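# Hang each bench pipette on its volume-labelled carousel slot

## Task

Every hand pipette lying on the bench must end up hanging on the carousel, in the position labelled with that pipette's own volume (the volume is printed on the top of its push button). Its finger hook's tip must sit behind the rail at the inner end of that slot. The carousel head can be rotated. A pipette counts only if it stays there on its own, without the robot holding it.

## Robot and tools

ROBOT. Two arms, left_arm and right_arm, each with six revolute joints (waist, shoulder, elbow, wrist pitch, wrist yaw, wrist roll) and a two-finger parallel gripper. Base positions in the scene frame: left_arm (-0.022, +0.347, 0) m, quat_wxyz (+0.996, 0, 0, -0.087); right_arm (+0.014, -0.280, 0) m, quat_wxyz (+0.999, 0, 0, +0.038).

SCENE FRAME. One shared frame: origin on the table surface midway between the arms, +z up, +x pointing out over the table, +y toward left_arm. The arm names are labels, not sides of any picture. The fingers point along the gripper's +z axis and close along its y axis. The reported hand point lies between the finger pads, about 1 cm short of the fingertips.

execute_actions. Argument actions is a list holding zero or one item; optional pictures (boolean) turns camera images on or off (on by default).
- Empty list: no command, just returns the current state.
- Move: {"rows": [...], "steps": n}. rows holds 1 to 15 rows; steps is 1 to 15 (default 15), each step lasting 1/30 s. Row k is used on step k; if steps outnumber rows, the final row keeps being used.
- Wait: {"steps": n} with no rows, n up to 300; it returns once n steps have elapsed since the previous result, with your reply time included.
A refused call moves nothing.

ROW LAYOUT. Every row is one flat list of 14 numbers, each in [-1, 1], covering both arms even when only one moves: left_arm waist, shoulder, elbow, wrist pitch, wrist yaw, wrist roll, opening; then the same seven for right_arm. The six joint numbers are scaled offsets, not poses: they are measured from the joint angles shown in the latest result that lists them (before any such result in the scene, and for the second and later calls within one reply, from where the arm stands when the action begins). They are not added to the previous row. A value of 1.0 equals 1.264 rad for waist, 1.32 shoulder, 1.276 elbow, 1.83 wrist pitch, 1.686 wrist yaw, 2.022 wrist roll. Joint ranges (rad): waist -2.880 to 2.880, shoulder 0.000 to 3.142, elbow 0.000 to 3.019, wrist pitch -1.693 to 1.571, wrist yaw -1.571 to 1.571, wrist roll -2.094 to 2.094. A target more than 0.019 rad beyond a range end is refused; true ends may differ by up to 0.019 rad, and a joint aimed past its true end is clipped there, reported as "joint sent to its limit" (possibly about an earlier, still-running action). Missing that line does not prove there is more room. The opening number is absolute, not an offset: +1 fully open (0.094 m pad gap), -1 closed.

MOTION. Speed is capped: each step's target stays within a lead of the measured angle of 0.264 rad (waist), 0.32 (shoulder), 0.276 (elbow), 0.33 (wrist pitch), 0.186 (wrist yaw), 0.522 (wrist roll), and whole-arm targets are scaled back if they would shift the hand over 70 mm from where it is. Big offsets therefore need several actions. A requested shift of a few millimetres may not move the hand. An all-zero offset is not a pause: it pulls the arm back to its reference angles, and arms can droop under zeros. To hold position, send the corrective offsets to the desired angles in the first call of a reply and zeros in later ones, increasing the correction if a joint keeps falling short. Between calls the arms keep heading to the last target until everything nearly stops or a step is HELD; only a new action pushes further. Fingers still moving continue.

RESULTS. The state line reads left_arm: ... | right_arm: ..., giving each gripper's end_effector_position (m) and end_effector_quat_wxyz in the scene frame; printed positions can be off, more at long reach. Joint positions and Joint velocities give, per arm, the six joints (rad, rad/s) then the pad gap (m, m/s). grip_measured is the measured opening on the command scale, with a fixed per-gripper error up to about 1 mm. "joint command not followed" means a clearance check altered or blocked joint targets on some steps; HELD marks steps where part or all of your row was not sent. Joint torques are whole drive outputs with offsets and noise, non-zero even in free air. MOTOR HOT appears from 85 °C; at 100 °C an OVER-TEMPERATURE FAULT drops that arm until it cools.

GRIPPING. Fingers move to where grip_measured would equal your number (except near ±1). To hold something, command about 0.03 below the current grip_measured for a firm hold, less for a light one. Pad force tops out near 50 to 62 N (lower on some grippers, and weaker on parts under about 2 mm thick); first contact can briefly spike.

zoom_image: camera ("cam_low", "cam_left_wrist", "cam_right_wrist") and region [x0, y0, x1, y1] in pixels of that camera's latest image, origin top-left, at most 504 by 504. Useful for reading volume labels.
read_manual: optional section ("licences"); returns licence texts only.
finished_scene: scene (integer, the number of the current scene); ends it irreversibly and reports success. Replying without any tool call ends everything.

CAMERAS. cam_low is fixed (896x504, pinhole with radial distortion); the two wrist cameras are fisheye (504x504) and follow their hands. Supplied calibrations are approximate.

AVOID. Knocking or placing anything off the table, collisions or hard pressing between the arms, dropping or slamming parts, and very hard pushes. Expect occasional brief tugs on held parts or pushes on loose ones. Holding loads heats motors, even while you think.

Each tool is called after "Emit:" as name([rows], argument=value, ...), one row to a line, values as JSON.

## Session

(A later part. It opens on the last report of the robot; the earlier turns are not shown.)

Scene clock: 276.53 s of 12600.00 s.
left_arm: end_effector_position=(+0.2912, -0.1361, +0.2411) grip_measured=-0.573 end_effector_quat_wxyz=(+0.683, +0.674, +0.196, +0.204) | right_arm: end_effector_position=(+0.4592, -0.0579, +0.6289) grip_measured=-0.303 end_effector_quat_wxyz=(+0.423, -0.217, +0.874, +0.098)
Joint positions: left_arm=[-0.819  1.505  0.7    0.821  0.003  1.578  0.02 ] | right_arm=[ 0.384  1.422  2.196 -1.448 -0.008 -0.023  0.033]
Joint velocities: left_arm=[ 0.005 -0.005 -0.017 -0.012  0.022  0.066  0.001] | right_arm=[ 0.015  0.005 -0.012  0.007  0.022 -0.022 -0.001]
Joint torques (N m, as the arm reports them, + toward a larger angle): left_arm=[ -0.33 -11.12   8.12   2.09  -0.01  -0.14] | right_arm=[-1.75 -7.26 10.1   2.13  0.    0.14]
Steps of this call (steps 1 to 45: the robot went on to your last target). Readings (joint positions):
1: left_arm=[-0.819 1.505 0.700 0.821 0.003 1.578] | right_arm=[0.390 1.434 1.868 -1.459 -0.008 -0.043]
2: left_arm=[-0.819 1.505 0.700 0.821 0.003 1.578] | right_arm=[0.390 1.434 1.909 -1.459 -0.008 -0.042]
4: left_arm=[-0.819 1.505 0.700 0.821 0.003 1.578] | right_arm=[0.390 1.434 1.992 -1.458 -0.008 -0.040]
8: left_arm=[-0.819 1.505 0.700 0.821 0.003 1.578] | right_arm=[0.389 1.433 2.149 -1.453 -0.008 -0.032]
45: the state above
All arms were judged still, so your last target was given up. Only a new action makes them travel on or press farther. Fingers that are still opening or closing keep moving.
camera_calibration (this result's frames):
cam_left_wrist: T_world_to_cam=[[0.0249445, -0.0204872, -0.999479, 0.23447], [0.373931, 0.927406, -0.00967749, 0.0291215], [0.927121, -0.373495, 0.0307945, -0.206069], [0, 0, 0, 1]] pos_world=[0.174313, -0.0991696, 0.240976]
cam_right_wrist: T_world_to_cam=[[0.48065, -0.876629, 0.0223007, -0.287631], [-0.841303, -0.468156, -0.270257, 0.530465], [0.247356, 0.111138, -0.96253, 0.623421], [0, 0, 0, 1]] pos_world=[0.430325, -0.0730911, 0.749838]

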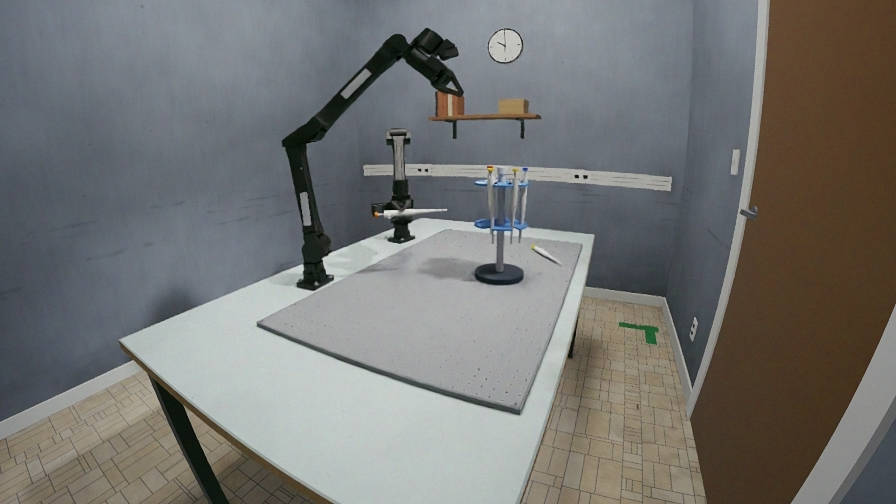

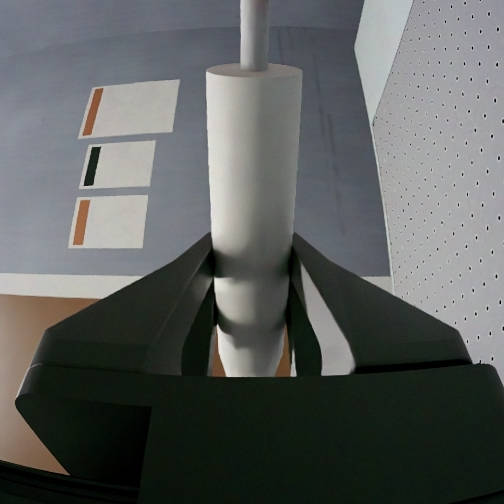

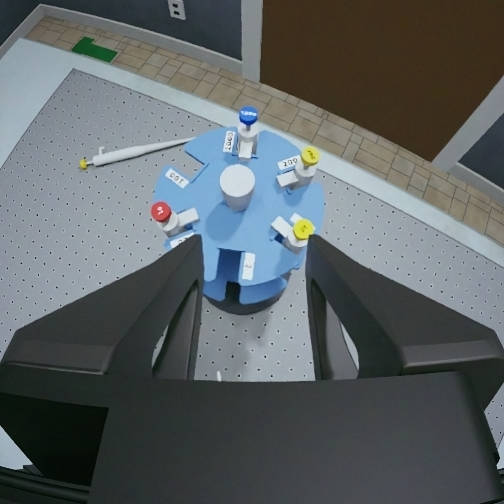

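Emit:
execute_actions([
  {"rows":[[0,0,0.03,0,0,-0.05,-0.7,0,0,0.02,0,0,0,-0.3],[0,0,0.03,0,0,-0.1,-0.7,0,0,0.02,0,0,0,-0.3],[0,0,0.03,0,0,-0.15,-0.7,0,0,0.02,0,0,0,-0.3],[0,0,0.03,0,0,-0.2,-0.7,0,0,0.02,0,0,0,-0.3],[0,0,0.03,0,0,-0.25,-0.7,0,0,0.02,0,0,0,-0.3],[0,0,0.03,0,0,-0.3,-0.7,0,0,0.02,0,0,0,-0.3],[0,0,0.03,0,0,-0.35,-0.7,0,0,0.02,0,0,0,-0.3],[0,0,0.03,0,0,-0.4,-0.7,0,0,0.02,0,0,0,-0.3],[0,0,0.03,0,0,-0.45,-0.7,0,0,0.02,0,0,0,-0.3],[0,0,0.03,0,0,-0.5,-0.7,0,0,0.02,0,0,0,-0.3],[0,0,0.03,0,0,-0.55,-0.7,0,0,0.02,0,0,0,-0.3],[0,0,0.03,0,0,-0.6,-0.7,0,0,0.02,0,0,0,-0.3],[0,0,0.03,0,0,-0.65,-0.7,0,0,0.02,0,0,0,-0.3],[0,0,0.03,0,0,-0.72,-0.7,0,0,0.02,0,0,0,-0.3],[0,0,0.03,0,0,-0.79,-0.7,0,0,0.02,0,0,0,-0.3]]},
], pictures=false)

Emit:
execute_actions([
  {"steps":25},
], pictures=false)

Emit:
execute_actions([
  {"rows":[[-0.004,0.01,0.05,-0.015,-0.05,0,-0.7,0,0,0.01,0,0,0,-0.3],[-0.008,0.02,0.08,-0.03,-0.1,0,-0.7,0,0,0.01,0,0,0,-0.3],[-0.012,0.03,0.11,-0.045,-0.15,0,-0.7,0,0,0.01,0,0,0,-0.3],[-0.016,0.04,0.14,-0.06,-0.2,0,-0.7,0,0,0.01,0,0,0,-0.3],[-0.02,0.05,0.17,-0.075,-0.25,0,-0.7,0,0,0.01,0,0,0,-0.3],[-0.024,0.06,0.2,-0.09,-0.3,0,-0.7,0,0,0.01,0,0,0,-0.3],[-0.028,0.07,0.23,-0.105,-0.36,0,-0.7,0,0,0.01,0,0,0,-0.3],[-0.032,0.08,0.26,-0.12,-0.42,0,-0.7,0,0,0.01,0,0,0,-0.3],[-0.036,0.09,0.29,-0.135,-0.48,0,-0.7,0,0,0.01,0,0,0,-0.3],[-0.036,0.1,0.32,-0.15,-0.54,0,-0.7,0,0,0.01,0,0,0,-0.3],[-0.036,0.11,0.35,-0.165,-0.6,0,-0.7,0,0,0.01,0,0,0,-0.3],[-0.036,0.12,0.38,-0.18,-0.66,0,-0.7,0,0,0.01,0,0,0,-0.3],[-0.036,0.124,0.41,-0.19,-0.72,0,-0.7,0,0,0.01,0,0,0,-0.3],[-0.036,0.124,0.42,-0.19,-0.78,0,-0.7,0,0,0.01,0,0,0,-0.3],[-0.036,0.124,0.42,-0.19,-0.825,0,-0.7,0,0,0.01,0,0,0,-0.3]]},
], pictures=false)

Emit:
execute_actions([
  {"steps":30},
])

Scene clock: 290.20 s of 12600.00 s.
left_arm: end_effector_position=(+0.2912, -0.1361, +0.2411) grip_measured=-0.572 end_effector_quat_wxyz=(+0.689, +0.472, +0.519, -0.182) | right_arm: end_effector_position=(+0.4592, -0.0579, +0.6289) grip_measured=-0.303 end_effector_quat_wxyz=(+0.423, -0.217, +0.874, +0.098)
Joint positions: left_arm=[-0.819  1.505  0.7    0.821  0.003  0.48   0.02 ] | right_arm=[ 0.384  1.422  2.196 -1.448 -0.008 -0.023  0.033]
Joint velocities: left_arm=[ 0.005 -0.005  0.002  0.007 -0.037 -2.791  0.001] | right_arm=[-0.005 -0.005  0.027  0.002  0.037 -0.037 -0.001]
Joint torques (N m, as the arm reports them, + toward a larger angle): left_arm=[ -0.13 -11.27  10.01   2.12  -0.01  -0.11] | right_arm=[-0.62 -7.78 10.89  1.74  0.   -0.01]
Steps of this call (steps 1 to 90: nothing new was sent; then 10.17 s passed at rest; steps 91 to 105: all 15 steps of this action). Readings (joint positions):
91: left_arm=[-0.819 1.505 0.700 0.821 0.003 1.565] | right_arm=[0.384 1.422 2.196 -1.448 -0.008 -0.023]
92: left_arm=[-0.819 1.505 0.700 0.821 0.003 1.534] | right_arm=[0.384 1.422 2.196 -1.448 -0.008 -0.023]
94: left_arm=[-0.819 1.505 0.700 0.821 0.003 1.432] | right_arm=[0.384 1.422 2.196 -1.448 -0.008 -0.023]
98: left_arm=[-0.819 1.505 0.700 0.821 0.003 1.133] | right_arm=[0.384 1.422 2.196 -1.448 -0.008 -0.023]
105: the state above

Scene clock: 291.03 s of 12600.00 s.
left_arm: end_effector_position=(+0.2912, -0.1361, +0.2411) grip_measured=-0.572 end_effector_quat_wxyz=(+0.625, +0.333, +0.617, -0.343) | right_arm: end_effector_position=(+0.4592, -0.0579, +0.6289) grip_measured=-0.303 end_effector_quat_wxyz=(+0.423, -0.217, +0.874, +0.098)
Joint positions: left_arm=[-0.819  1.505  0.7    0.821  0.003 -0.007  0.02 ] | right_arm=[ 0.384  1.422  2.196 -1.448 -0.008 -0.023  0.033]
Joint velocities: left_arm=[ 0.015 -0.015 -0.022  0.042 -0.051  0.081 -0.001] | right_arm=[-0.015 -0.015 -0.017 -0.002  0.051  0.007  0.001]
Joint torques (N m, as the arm reports them, + toward a larger angle): left_arm=[ -0.07 -11.12  10.08   2.11  -0.01  -0.13] | right_arm=[-0.61 -7.83 10.9   1.74 -0.01 -0.01]
Steps of this call (steps 1 to 25: the robot went on to your last target). Readings (joint positions):
1: left_arm=[-0.819 1.505 0.700 0.821 0.003 0.385] | right_arm=[0.384 1.422 2.196 -1.448 -0.008 -0.023]
2: left_arm=[-0.819 1.505 0.700 0.821 0.003 0.306] | right_arm=[0.384 1.422 2.196 -1.448 -0.008 -0.023]
4: left_arm=[-0.819 1.505 0.700 0.821 0.003 0.191] | right_arm=[0.384 1.422 2.196 -1.448 -0.008 -0.023]
8: left_arm=[-0.819 1.505 0.700 0.821 0.003 0.072] | right_arm=[0.384 1.422 2.196 -1.448 -0.008 -0.023]
25: the state above

Scene clock: 291.53 s of 12600.00 s.
left_arm: end_effector_position=(+0.4192, -0.0614, +0.3200) grip_measured=-0.572 end_effector_quat_wxyz=(+0.700, -0.102, +0.700, +0.099) | right_arm: end_effector_position=(+0.4592, -0.0579, +0.6289) grip_measured=-0.303 end_effector_quat_wxyz=(+0.423, -0.217, +0.874, +0.098)
Joint positions: left_arm=[-0.851  1.66   1.166  0.492 -1.311 -0.007  0.02 ] | right_arm=[ 0.384  1.422  2.196 -1.448 -0.008 -0.023  0.033]
Joint velocities: left_arm=[-0.034  0.083  0.608 -0.203 -2.161  0.007 -0.   ] | right_arm=[-0.024  0.005  0.017  0.007 -0.051 -0.022  0.   ]
Joint torques (N m, as the arm reports them, + toward a larger angle): left_arm=[ -0.9  -14.92  10.49   1.56   0.19  -0.04] | right_arm=[-0.59 -7.82  9.76  1.73  0.    0.  ]
Steps of this call (steps 1 to 15: all 15 steps of this action). Readings (joint positions):
1: left_arm=[-0.820 1.505 0.701 0.816 -0.035 -0.007] | right_arm=[0.384 1.422 2.196 -1.448 -0.008 -0.023]
2: left_arm=[-0.822 1.506 0.707 0.802 -0.102 -0.007] | right_arm=[0.384 1.422 2.196 -1.448 -0.008 -0.023]
4: left_arm=[-0.823 1.519 0.743 0.757 -0.264 -0.007] | right_arm=[0.384 1.422 2.196 -1.448 -0.008 -0.023]
8: left_arm=[-0.830 1.580 0.900 0.651 -0.622 -0.007] | right_arm=[0.384 1.422 2.196 -1.448 -0.008 -0.023]
15: the state above

Scene clock: 292.53 s of 12600.00 s.
left_arm: end_effector_position=(+0.4177, -0.0539, +0.3309) grip_measured=-0.572 end_effector_quat_wxyz=(+0.698, -0.133, +0.694, +0.120) | right_arm: end_effector_position=(+0.4592, -0.0579, +0.6289) grip_measured=-0.303 end_effector_quat_wxyz=(+0.423, -0.217, +0.874, +0.098)
Joint positions: left_arm=[-0.851  1.661  1.195  0.478 -1.386 -0.007  0.02 ] | right_arm=[ 0.384  1.422  2.196 -1.448 -0.008 -0.023  0.033]
Joint velocities: left_arm=[-0.015 -0.015 -0.002 -0.012 -0.022  0.066  0.   ] | right_arm=[ 0.005 -0.015  0.027 -0.002 -0.022  0.022  0.001]
Joint torques (N m, as the arm reports them, + toward a larger angle): left_arm=[ -1.   -14.86  11.44   1.36  -0.09  -0.03] | right_arm=[-0.6  -7.8   9.77  1.74  0.   -0.01]
Steps of this call (steps 1 to 30: the robot went on to your last target). Readings (joint positions):
1: left_arm=[-0.851 1.661 1.181 0.487 -1.357 -0.007] | right_arm=[0.384 1.422 2.196 -1.448 -0.008 -0.023]
2: left_arm=[-0.851 1.661 1.189 0.485 -1.376 -0.007] | right_arm=[0.384 1.422 2.196 -1.448 -0.008 -0.023]
4: left_arm=[-0.851 1.661 1.195 0.484 -1.383 -0.007] | right_arm=[0.384 1.422 2.196 -1.448 -0.008 -0.023]
8: left_arm=[-0.851 1.661 1.195 0.478 -1.386 -0.007] | right_arm=[0.384 1.422 2.196 -1.448 -0.008 -0.023]
30: the state above
All arms were judged still, so your last target was given up. Only a new action makes them travel on or press farther. Fingers that are still opening or closing keep moving.
camera_calibration (this result's frames):
cam_left_wrist: T_world_to_cam=[[0.366053, -0.930453, 0.0162034, -0.204909], [-0.529557, -0.22259, -0.81855, 0.489526], [0.765229, 0.291052, -0.574207, 0.00816356], [0, 0, 0, 1]] pos_world=[0.327993, -0.0840712, 0.408709]
cam_right_wrist: T_world_to_cam=[[0.48065, -0.876629, 0.0223007, -0.287631], [-0.841303, -0.468156, -0.270257, 0.530465], [0.247356, 0.111138, -0.96253, 0.623421], [0, 0, 0, 1]] pos_world=[0.430325, -0.0730911, 0.749838]

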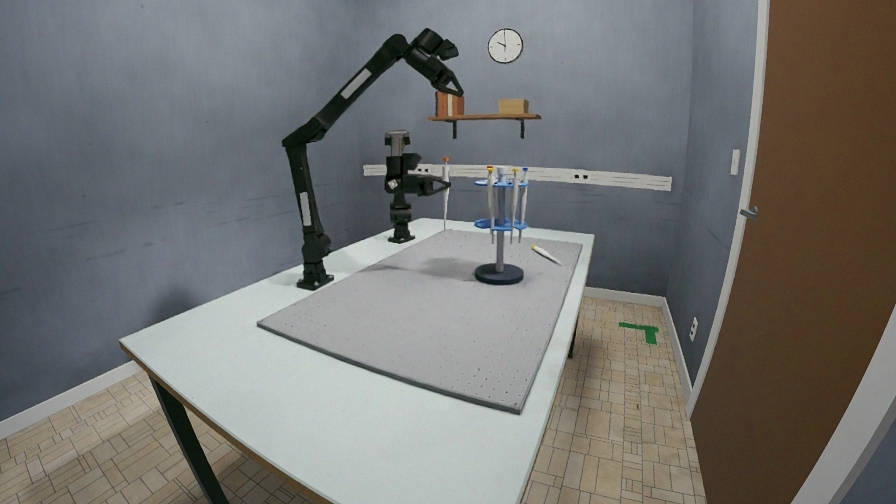

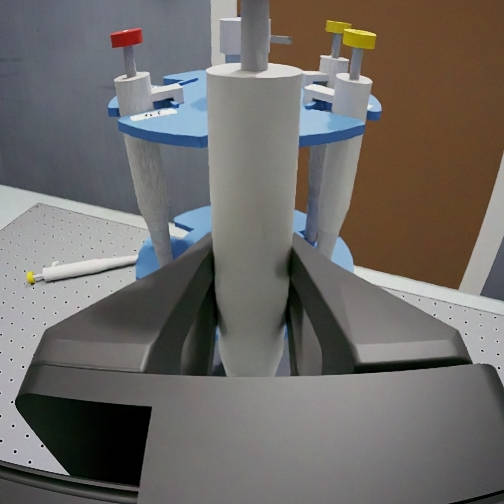

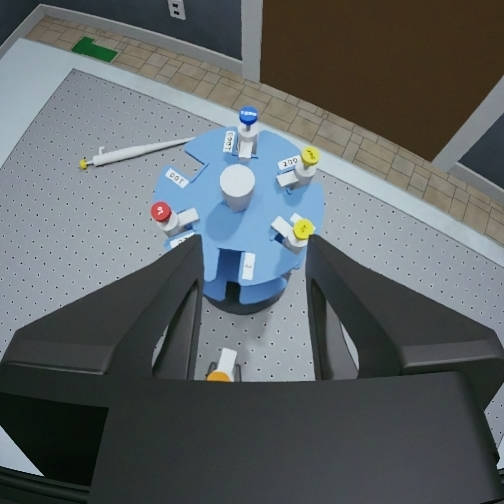

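Emit:
execute_actions([
  {"rows":[[0.012,0.01,0.03,0,0.008,0,-0.7,0,0,0.02,0,0,0,-0.3],[0.024,0.02,0.03,0,0.016,0,-0.7,0,0,0.02,0,0,0,-0.3],[0.036,0.03,0.033,0,0.024,0,-0.7,0,0,0.02,0,0,0,-0.3],[0.048,0.035,0.036,0.01,0.032,0,-0.7,0,0,0.02,0,0,0,-0.3],[0.06,0.035,0.04,0.01,0.042,0,-0.7,0,0,0.02,0,0,0,-0.3],[0.072,0.035,0.043,0.012,0.052,0,-0.7,0,0,0.02,0,0,0,-0.3],[0.082,0.035,0.043,0.012,0.062,0,-0.7,0,0,0.02,0,0,0,-0.3]]},
])

Scene clock: 295.63 s of 12600.00 s.
left_arm: end_effector_position=(+0.4721, -0.0240, +0.3078) grip_measured=-0.572 end_effector_quat_wxyz=(+0.691, -0.124, +0.699, +0.136) | right_arm: end_effector_position=(+0.4592, -0.0579, +0.6289) grip_measured=-0.303 end_effector_quat_wxyz=(+0.423, -0.217, +0.874, +0.098)
Joint positions: left_arm=[-0.738  1.702  1.195  0.481 -1.284 -0.007  0.02 ] | right_arm=[ 0.384  1.422  2.196 -1.448 -0.008 -0.023  0.033]
Joint velocities: left_arm=[-0.005 -0.015  0.007  0.027  0.037  0.007  0.   ] | right_arm=[-0.005  0.005  0.002  0.012 -0.007  0.022  0.001]
Joint torques (N m, as the arm reports them, + toward a larger angle): left_arm=[ -0.98 -15.78  12.37   2.31   0.1   -0.03] | right_arm=[-0.56 -7.8  10.89  1.74  0.    0.  ]
Steps of this call (steps 1 to 78: nothing new was sent; steps 79 to 93: all 15 steps of this action). Readings (joint positions):
79: left_arm=[-0.851 1.661 1.195 0.478 -1.381 -0.007] | right_arm=[0.384 1.422 2.196 -1.448 -0.008 -0.023]
80: left_arm=[-0.850 1.662 1.195 0.478 -1.371 -0.007] | right_arm=[0.384 1.422 2.196 -1.448 -0.008 -0.023]
82: left_arm=[-0.843 1.667 1.195 0.478 -1.345 -0.007] | right_arm=[0.384 1.422 2.196 -1.448 -0.008 -0.023]
86: left_arm=[-0.797 1.689 1.195 0.481 -1.288 -0.007] | right_arm=[0.384 1.422 2.196 -1.448 -0.008 -0.023]
93: the state above
camera_calibration (this result's frames):
cam_left_wrist: T_world_to_cam=[[0.376253, -0.926275, -0.0211676, -0.189801], [-0.545492, -0.202996, -0.813161, 0.512358], [0.748914, 0.317501, -0.581653, -0.0447435], [0, 0, 0, 1]] pos_world=[0.384409, -0.0575947, 0.386587]
cam_right_wrist: T_world_to_cam=[[0.48065, -0.876629, 0.0223007, -0.287631], [-0.841303, -0.468156, -0.270257, 0.530465], [0.247356, 0.111138, -0.96253, 0.623421], [0, 0, 0, 1]] pos_world=[0.430325, -0.0730911, 0.749838]

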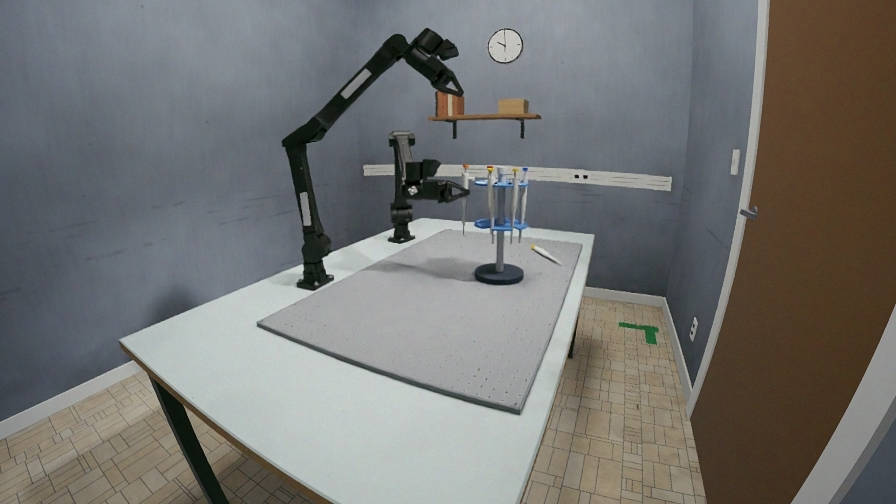

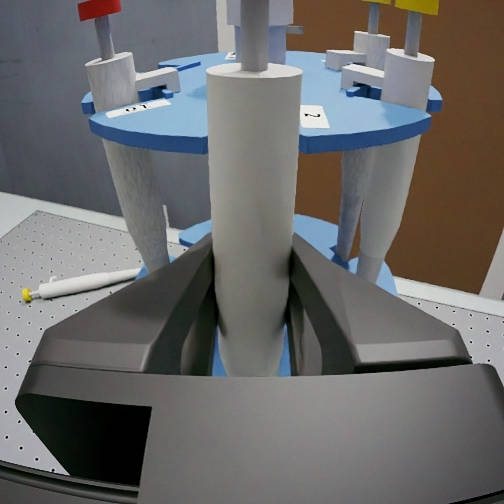

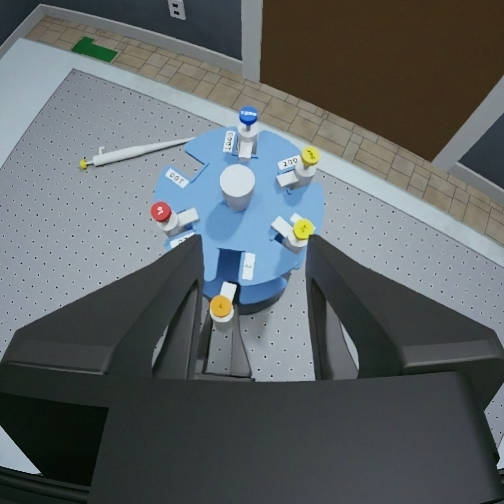

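Emit:
execute_actions([
  {"rows":[[0,0,0.05,0,0,0,-0.7,0,0,0.02,0,0,0,-0.3],[0,0,0.062,0,0,0,-0.7,0,0,0.02,0,0,0,-0.3]]},
])

Scene clock: 297.30 s of 12600.00 s.
left_arm: end_effector_position=(+0.4743, -0.0277, +0.3178) grip_measured=-0.572 end_effector_quat_wxyz=(+0.695, -0.131, +0.695, +0.129) | right_arm: end_effector_position=(+0.4592, -0.0579, +0.6289) grip_measured=-0.303 end_effector_quat_wxyz=(+0.423, -0.217, +0.874, +0.098)
Joint positions: left_arm=[-0.739  1.702  1.216  0.481 -1.283 -0.007  0.02 ] | right_arm=[ 0.384  1.422  2.196 -1.448 -0.008 -0.023  0.033]
Joint velocities: left_arm=[-0.005 -0.015 -0.002  0.017  0.007 -0.007 -0.001] | right_arm=[-0.005 -0.005  0.007 -0.012  0.066 -0.022  0.   ]
Joint torques (N m, as the arm reports them, + toward a larger angle): left_arm=[  0.04 -16.12  12.69   1.59  -0.02  -0.04] | right_arm=[-0.59 -7.8  10.89  1.74  0.   -0.01]
Steps of this call (steps 1 to 15: the robot went on to your last target; steps 16 to 35: nothing new was sent; steps 36 to 50: all 15 steps of this action). Readings (joint positions):
36: left_arm=[-0.739 1.702 1.195 0.481 -1.283 -0.007] | right_arm=[0.384 1.422 2.196 -1.448 -0.008 -0.023]
37: left_arm=[-0.739 1.702 1.196 0.481 -1.283 -0.007] | right_arm=[0.384 1.422 2.196 -1.448 -0.008 -0.023]
39: left_arm=[-0.739 1.702 1.202 0.481 -1.283 -0.007] | right_arm=[0.384 1.422 2.196 -1.448 -0.008 -0.023]
43: left_arm=[-0.739 1.702 1.215 0.481 -1.283 -0.007] | right_arm=[0.384 1.422 2.196 -1.448 -0.008 -0.023]
50: the state above
camera_calibration (this result's frames):
cam_left_wrist: T_world_to_cam=[[0.374981, -0.927032, 0.000146107, -0.200014], [-0.534805, -0.216455, -0.816781, 0.516669], [0.757214, 0.3062, -0.576948, -0.0451546], [0, 0, 0, 1]] pos_world=[0.38551, -0.0597573, 0.395983]
cam_right_wrist: T_world_to_cam=[[0.48065, -0.876629, 0.0223007, -0.287631], [-0.841303, -0.468156, -0.270257, 0.530465], [0.247356, 0.111138, -0.96253, 0.623421], [0, 0, 0, 1]] pos_world=[0.430325, -0.0730911, 0.749838]

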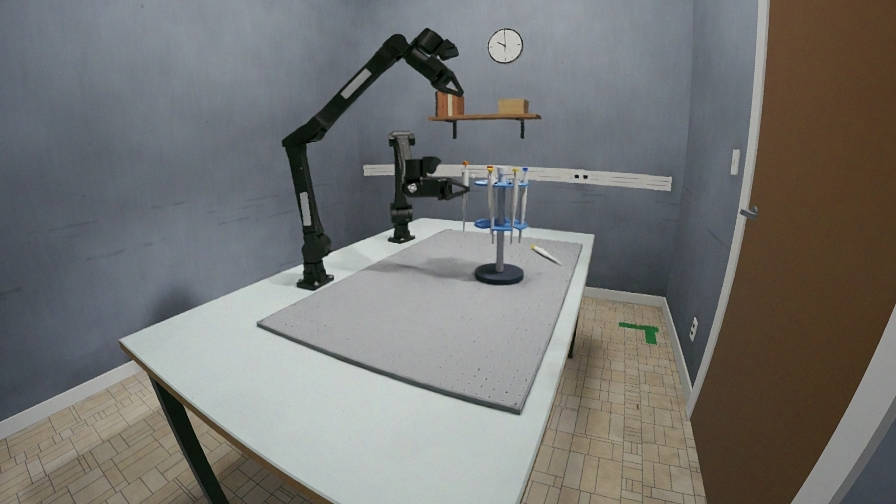

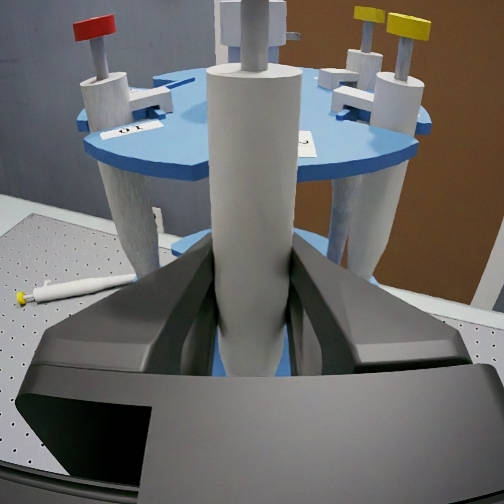

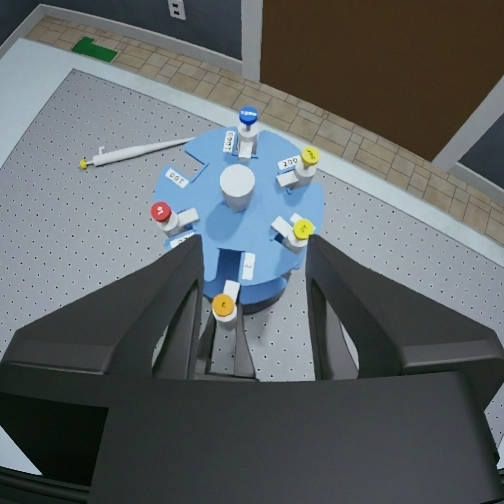

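Emit:
execute_actions([
  {"rows":[[0.01,0,0.04,0,0.008,0,-0.7,0,0,0.02,0,0,0,-0.3],[0.02,0,0.04,0,0.016,0,-0.7,0,0,0.02,0,0,0,-0.3],[0.03,0,0.04,0,0.024,0,-0.7,0,0,0.02,0,0,0,-0.3]]},
])

Scene clock: 300.47 s of 12600.00 s.
left_arm: end_effector_position=(+0.4876, -0.0189, +0.3177) grip_measured=-0.572 end_effector_quat_wxyz=(+0.695, -0.128, +0.696, +0.126) | right_arm: end_effector_position=(+0.4592, -0.0579, +0.6289) grip_measured=-0.303 end_effector_quat_wxyz=(+0.423, -0.217, +0.874, +0.098)
Joint positions: left_arm=[-0.709  1.702  1.216  0.481 -1.245 -0.007  0.02 ] | right_arm=[ 0.384  1.422  2.196 -1.448 -0.008 -0.023  0.033]
Joint velocities: left_arm=[ 0.005 -0.015  0.007 -0.002 -0.022 -0.022 -0.   ] | right_arm=[-0.005 -0.024 -0.002  0.007 -0.051  0.051  0.   ]
Joint torques (N m, as the arm reports them, + toward a larger angle): left_arm=[  0.47 -16.23  12.17   1.62   0.08  -0.04] | right_arm=[-0.6  -7.8  10.9   1.74  0.    0.  ]
Steps of this call (steps 1 to 15: the robot went on to your last target; steps 16 to 80: nothing new was sent; steps 81 to 95: all 15 steps of this action). Readings (joint positions):
81: left_arm=[-0.739 1.702 1.216 0.481 -1.278 -0.007] | right_arm=[0.384 1.422 2.196 -1.448 -0.008 -0.023]
82: left_arm=[-0.738 1.702 1.216 0.481 -1.268 -0.007] | right_arm=[0.384 1.422 2.196 -1.448 -0.008 -0.023]
84: left_arm=[-0.734 1.702 1.216 0.481 -1.249 -0.007] | right_arm=[0.384 1.422 2.196 -1.448 -0.008 -0.023]
88: left_arm=[-0.718 1.702 1.216 0.481 -1.246 -0.007] | right_arm=[0.384 1.422 2.196 -1.448 -0.008 -0.023]
95: the state above
camera_calibration (this result's frames):
cam_left_wrist: T_world_to_cam=[[0.367189, -0.930146, 0.000199531, -0.193102], [-0.536721, -0.212054, -0.816678, 0.526683], [0.759673, 0.299768, -0.577093, -0.0592625], [0, 0, 0, 1]] pos_world=[0.398607, -0.0501634, 0.395969]
cam_right_wrist: T_world_to_cam=[[0.48065, -0.876629, 0.0223007, -0.287631], [-0.841303, -0.468156, -0.270257, 0.530465], [0.247356, 0.111138, -0.96253, 0.623421], [0, 0, 0, 1]] pos_world=[0.430325, -0.0730911, 0.749838]

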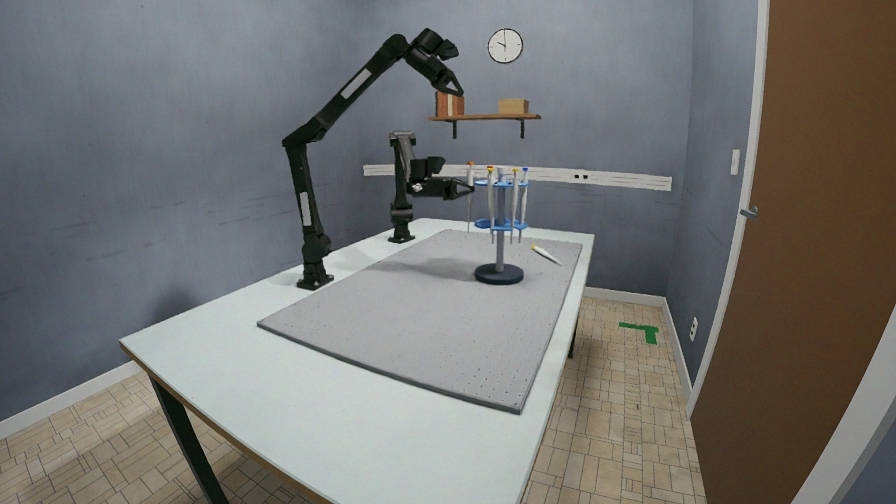

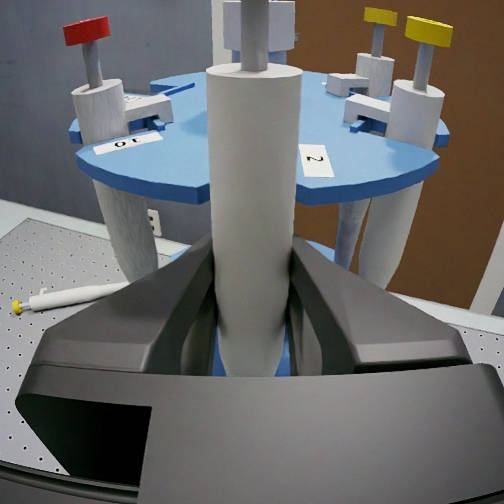

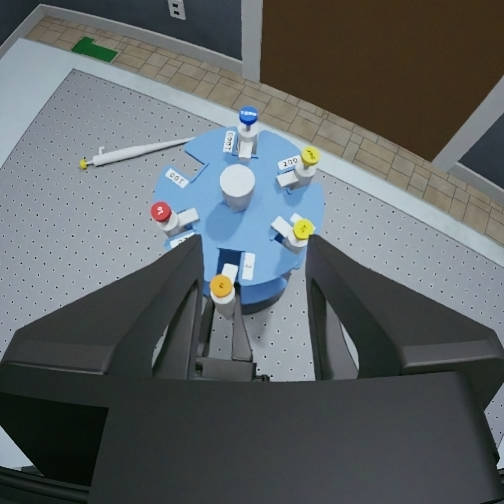

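Aligned. Continue ~2.5 cm with full motion.

Emit:
execute_actions([
  {"rows":[[0.01,0,0.05,0,0.006,0,-0.7,0,0,0.02,0,0,0,-0.3],[0.02,0.01,0.06,0,0.012,0,-0.7,0,0,0.02,0,0,0,-0.3],[0.03,0.02,0.062,0,0.018,0,-0.7,0,0,0.02,0,0,0,-0.3],[0.038,0.024,0.062,0,0.024,0,-0.7,0,0,0.02,0,0,0,-0.3]]},
])

Scene clock: 302.90 s of 12600.00 s.
left_arm: end_effector_position=(+0.5093, -0.0093, +0.3172) grip_measured=-0.572 end_effector_quat_wxyz=(+0.696, -0.130, +0.695, +0.125) | right_arm: end_effector_position=(+0.4592, -0.0579, +0.6289) grip_measured=-0.303 end_effector_quat_wxyz=(+0.423, -0.217, +0.874, +0.098)
Joint positions: left_arm=[-0.668  1.72   1.237  0.481 -1.206 -0.007  0.02 ] | right_arm=[ 0.384  1.422  2.196 -1.448 -0.008 -0.023  0.033]
Joint velocities: left_arm=[-0.005 -0.005 -0.017  0.007 -0.081  0.022 -0.   ] | right_arm=[-0.005  0.005 -0.002 -0.002 -0.037 -0.007 -0.   ]
Joint torques (N m, as the arm reports them, + toward a larger angle): left_arm=[  0.17 -15.15  12.86   1.67   0.04  -0.04] | right_arm=[-0.58 -7.84 10.89  1.74  0.   -0.01]
Steps of this call (steps 1 to 15: the robot went on to your last target; steps 16 to 58: nothing new was sent; steps 59 to 73: all 15 steps of this action). Readings (joint positions):
59: left_arm=[-0.709 1.702 1.216 0.481 -1.242 -0.007] | right_arm=[0.384 1.422 2.196 -1.448 -0.008 -0.023]
60: left_arm=[-0.708 1.702 1.217 0.481 -1.235 -0.007] | right_arm=[0.384 1.422 2.196 -1.448 -0.008 -0.023]
62: left_arm=[-0.703 1.706 1.225 0.481 -1.215 -0.007] | right_arm=[0.384 1.422 2.196 -1.448 -0.008 -0.023]
66: left_arm=[-0.682 1.715 1.237 0.481 -1.207 -0.007] | right_arm=[0.384 1.422 2.196 -1.448 -0.008 -0.023]
73: the state above
camera_calibration (this result's frames):
cam_left_wrist: T_world_to_cam=[[0.368604, -0.92958, 0.00348696, -0.193909], [-0.534651, -0.215069, -0.817247, 0.539029], [0.760447, 0.299376, -0.576276, -0.0795625], [0, 0, 0, 1]] pos_world=[0.420171, -0.0405059, 0.395346]
cam_right_wrist: T_world_to_cam=[[0.48065, -0.876629, 0.0223007, -0.287631], [-0.841303, -0.468156, -0.270257, 0.530465], [0.247356, 0.111138, -0.96253, 0.623421], [0, 0, 0, 1]] pos_world=[0.430325, -0.0730911, 0.749838]

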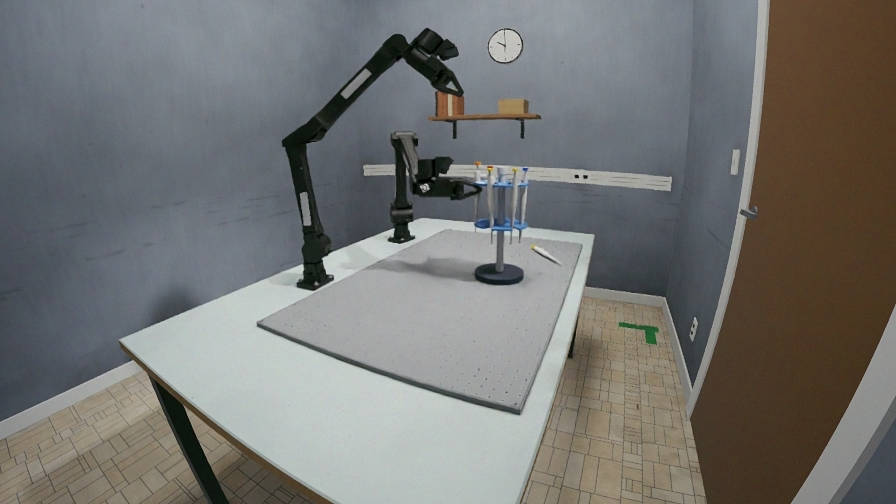

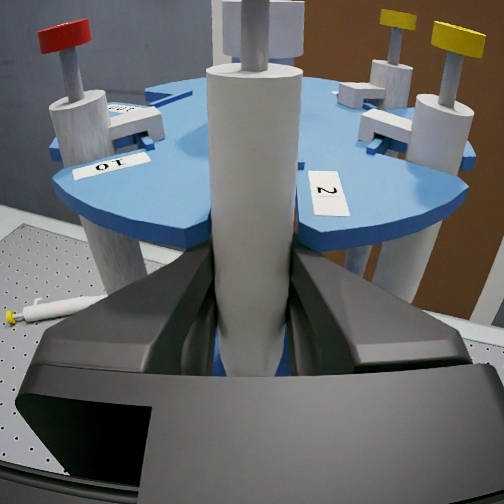

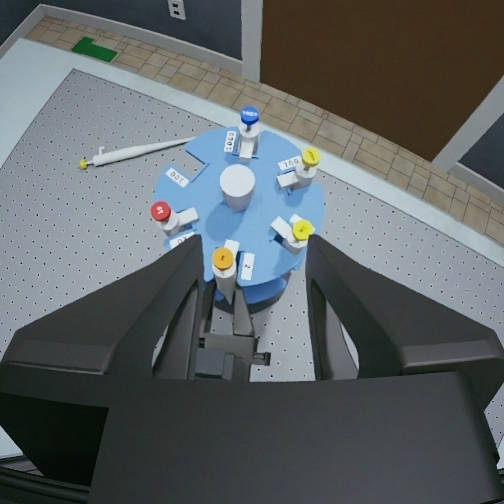

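Another ~1.5 cm.

Emit:
execute_actions([
  {"rows":[[0.01,0,0.05,0,0.005,0,-0.7,0,0,0.02,0,0,0,-0.3],[0.02,0.01,0.055,0,0.01,0,-0.7,0,0,0.02,0,0,0,-0.3],[0.027,0.018,0.055,0,0.016,0,-0.7,0,0,0.02,0,0,0,-0.3]]},
])

Emit:
zoom_image(camera="cam_right_wrist", region=[140,120,340,320])

Scene clock: 305.70 s of 12600.00 s.
left_arm: end_effector_position=(+0.5204, -0.0049, +0.3128) grip_measured=-0.572 end_effector_quat_wxyz=(+0.695, -0.126, +0.697, +0.125) | right_arm: end_effector_position=(+0.4592, -0.0579, +0.6289) grip_measured=-0.303 end_effector_quat_wxyz=(+0.423, -0.217, +0.874, +0.098)
Joint positions: left_arm=[-0.648  1.732  1.243  0.481 -1.18  -0.007  0.02 ] | right_arm=[ 0.384  1.422  2.196 -1.448 -0.008 -0.023  0.033]
Joint velocities: left_arm=[-0.015 -0.005 -0.002  0.002 -0.037 -0.022 -0.   ] | right_arm=[ 0.005  0.005 -0.022  0.002 -0.022 -0.037 -0.001]
Joint torques (N m, as the arm reports them, + toward a larger angle): left_arm=[  0.9  -15.41  13.21   1.74   0.04  -0.03] | right_arm=[-0.59 -7.78 10.89  1.74  0.   -0.01]
Steps of this call (steps 1 to 15: the robot went on to your last target; steps 16 to 69: nothing new was sent; steps 70 to 84: all 15 steps of this action). Readings (joint positions):
70: left_arm=[-0.668 1.720 1.237 0.481 -1.203 -0.007] | right_arm=[0.384 1.422 2.196 -1.448 -0.008 -0.023]
71: left_arm=[-0.667 1.720 1.238 0.481 -1.198 -0.007] | right_arm=[0.384 1.422 2.196 -1.448 -0.008 -0.023]
73: left_arm=[-0.664 1.722 1.240 0.481 -1.185 -0.007] | right_arm=[0.384 1.422 2.196 -1.448 -0.008 -0.023]
77: left_arm=[-0.654 1.730 1.243 0.481 -1.181 -0.007] | right_arm=[0.384 1.422 2.196 -1.448 -0.008 -0.023]
84: the state above
camera_calibration (this result's frames):
cam_left_wrist: T_world_to_cam=[[0.363637, -0.931538, -0.00217754, -0.189542], [-0.539205, -0.208578, -0.815937, 0.544267], [0.759623, 0.297879, -0.578136, -0.0908928], [0, 0, 0, 1]] pos_world=[0.43144, -0.0359689, 0.391127]
cam_right_wrist: T_world_to_cam=[[0.48065, -0.876629, 0.0223007, -0.287631], [-0.841303, -0.468156, -0.270257, 0.530465], [0.247356, 0.111138, -0.96253, 0.623421], [0, 0, 0, 1]] pos_world=[0.430325, -0.0730911, 0.749838]

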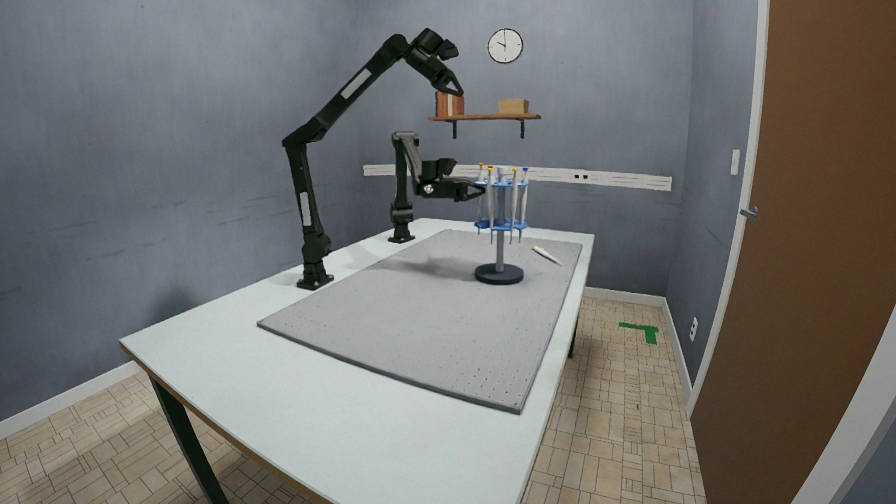

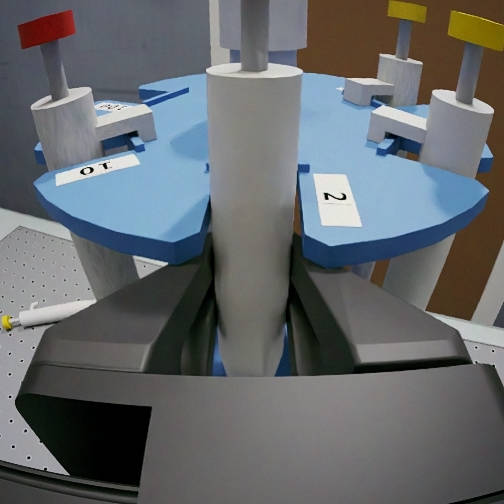

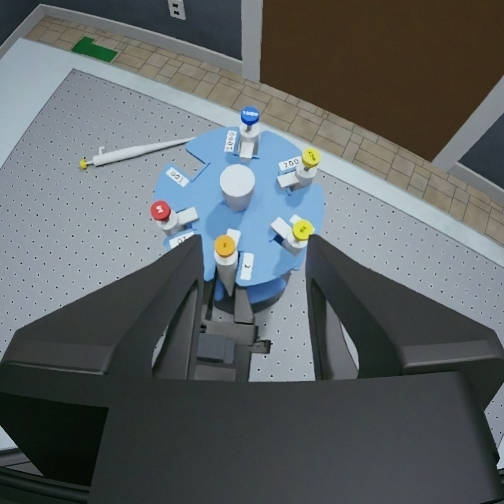

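Region (140, 120, 340, 320) of cam_right_wrist's 504x504 image, scaled by 2.520, with more detail than that image has.

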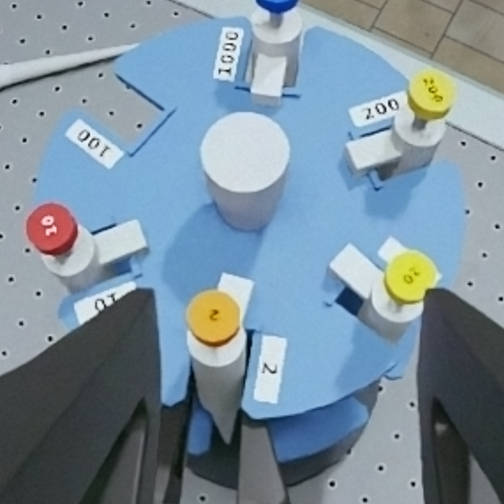

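Emit:
execute_actions([
  {"rows":[[0.015,0,0.04,0,0.006,0,-0.7,0,0,0.02,0,0,0,-0.3]],"steps":10},
], pictures=false)

Emit:
execute_actions([
  {"rows":[[0,0,0,0,0,0,-0.7,0,0,0.01,0,0,0,-0.3],[0,0,-0.01,0,0,0,-0.7,0,0,0.01,0,0,0,-0.3],[0,0,-0.02,0.01,0,0,-0.7,0,0,0.01,0,0,0,-0.3]]},
])

Scene clock: 308.67 s of 12600.00 s.
left_arm: end_effector_position=(+0.5213, -0.0055, +0.3128) grip_measured=-0.572 end_effector_quat_wxyz=(+0.695, -0.124, +0.697, +0.123) | right_arm: end_effector_position=(+0.4592, -0.0579, +0.6289) grip_measured=-0.303 end_effector_quat_wxyz=(+0.423, -0.217, +0.874, +0.098)
Joint positions: left_arm=[-0.647  1.732  1.243  0.481 -1.172 -0.007  0.02 ] | right_arm=[ 0.384  1.422  2.196 -1.448 -0.008 -0.023  0.033]
Joint velocities: left_arm=[-0.005  0.005  0.007 -0.017 -0.007 -0.066  0.   ] | right_arm=[-0.005 -0.015  0.002 -0.002  0.007  0.022 -0.   ]
Joint torques (N m, as the arm reports them, + toward a larger angle): left_arm=[  1.04 -16.8   12.23   1.7    0.09  -0.03] | right_arm=[-0.58 -7.78 10.89  1.73  0.   -0.01]
Steps of this call (steps 1 to 15: the robot went on to your last target; steps 16 to 79: nothing new was sent; steps 80 to 89: all 10 steps of this action). Readings (joint positions):
80: left_arm=[-0.647 1.732 1.243 0.481 -1.177 -0.007] | right_arm=[0.384 1.422 2.196 -1.448 -0.008 -0.023]
81: left_arm=[-0.647 1.732 1.243 0.481 -1.174 -0.007] | right_arm=[0.384 1.422 2.196 -1.448 -0.008 -0.023]
83: left_arm=[-0.647 1.732 1.243 0.481 -1.173 -0.007] | right_arm=[0.384 1.422 2.196 -1.448 -0.008 -0.023]
87: left_arm=[-0.647 1.732 1.243 0.481 -1.172 -0.007] | right_arm=[0.384 1.422 2.196 -1.448 -0.008 -0.023]
89: the state above

Scene clock: 309.17 s of 12600.00 s.
left_arm: end_effector_position=(+0.5187, -0.0027, +0.3039) grip_measured=-0.572 end_effector_quat_wxyz=(+0.693, -0.120, +0.700, +0.127) | right_arm: end_effector_position=(+0.4592, -0.0579, +0.6289) grip_measured=-0.303 end_effector_quat_wxyz=(+0.423, -0.217, +0.874, +0.098)
Joint positions: left_arm=[-0.647  1.732  1.223  0.488 -1.172 -0.007  0.02 ] | right_arm=[ 0.384  1.422  2.196 -1.448 -0.008 -0.023  0.033]
Joint velocities: left_arm=[-0.015  0.015 -0.002 -0.022  0.066 -0.007 -0.001] | right_arm=[-0.005 -0.005 -0.002 -0.002  0.007  0.022 -0.   ]
Joint torques (N m, as the arm reports them, + toward a larger angle): left_arm=[  0.02 -16.96   7.89   2.16   0.    -0.05] | right_arm=[-0.62 -7.82  9.76  1.74  0.   -0.01]
Steps of this call (steps 1 to 15: all 15 steps of this action). Readings (joint positions):
1: left_arm=[-0.647 1.732 1.243 0.481 -1.172 -0.007] | right_arm=[0.384 1.422 2.196 -1.448 -0.008 -0.023]
2: left_arm=[-0.647 1.732 1.241 0.481 -1.172 -0.007] | right_arm=[0.384 1.422 2.196 -1.448 -0.008 -0.023]
4: left_arm=[-0.647 1.732 1.232 0.483 -1.172 -0.007] | right_arm=[0.384 1.422 2.196 -1.448 -0.008 -0.023]
8: left_arm=[-0.647 1.732 1.223 0.487 -1.172 -0.007] | right_arm=[0.384 1.422 2.196 -1.448 -0.008 -0.023]
15: the state above
camera_calibration (this result's frames):
cam_left_wrist: T_world_to_cam=[[0.357509, -0.933791, -0.0148917, -0.179873], [-0.548196, -0.196918, -0.812837, 0.54032], [0.756088, 0.29876, -0.582301, -0.0922414], [0, 0, 0, 1]] pos_world=[0.43025, -0.0340073, 0.382802]
cam_right_wrist: T_world_to_cam=[[0.48065, -0.876629, 0.0223007, -0.287631], [-0.841303, -0.468156, -0.270257, 0.530465], [0.247356, 0.111138, -0.96253, 0.623421], [0, 0, 0, 1]] pos_world=[0.430325, -0.0730911, 0.749838]

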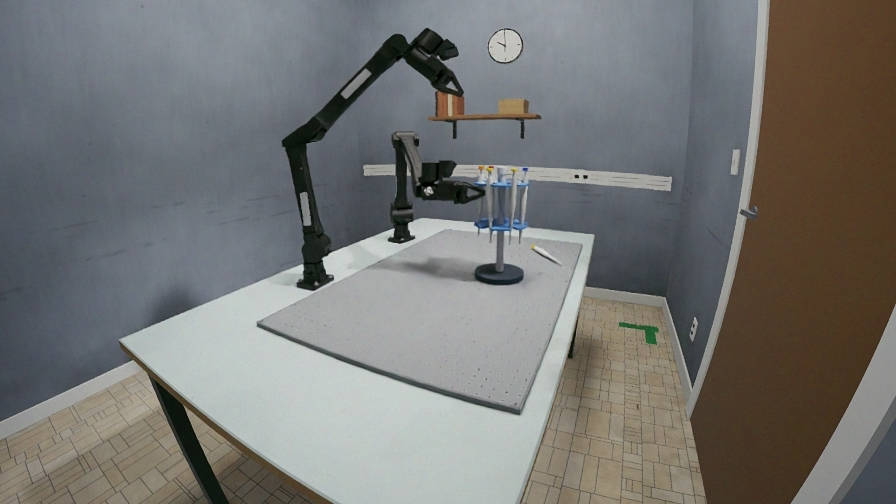

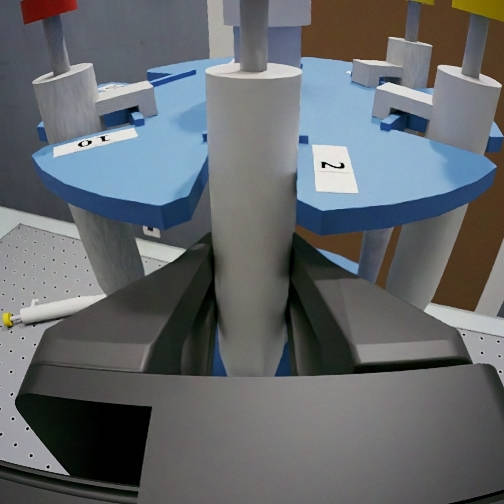

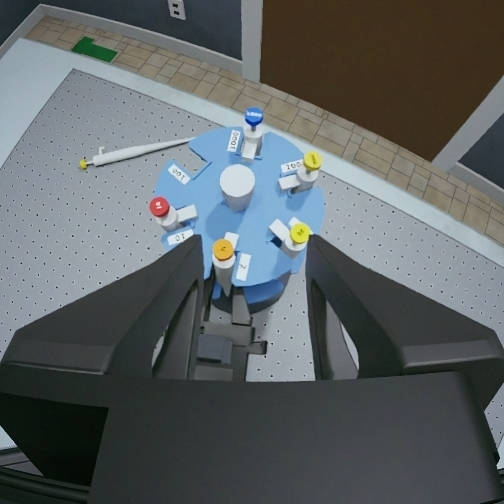

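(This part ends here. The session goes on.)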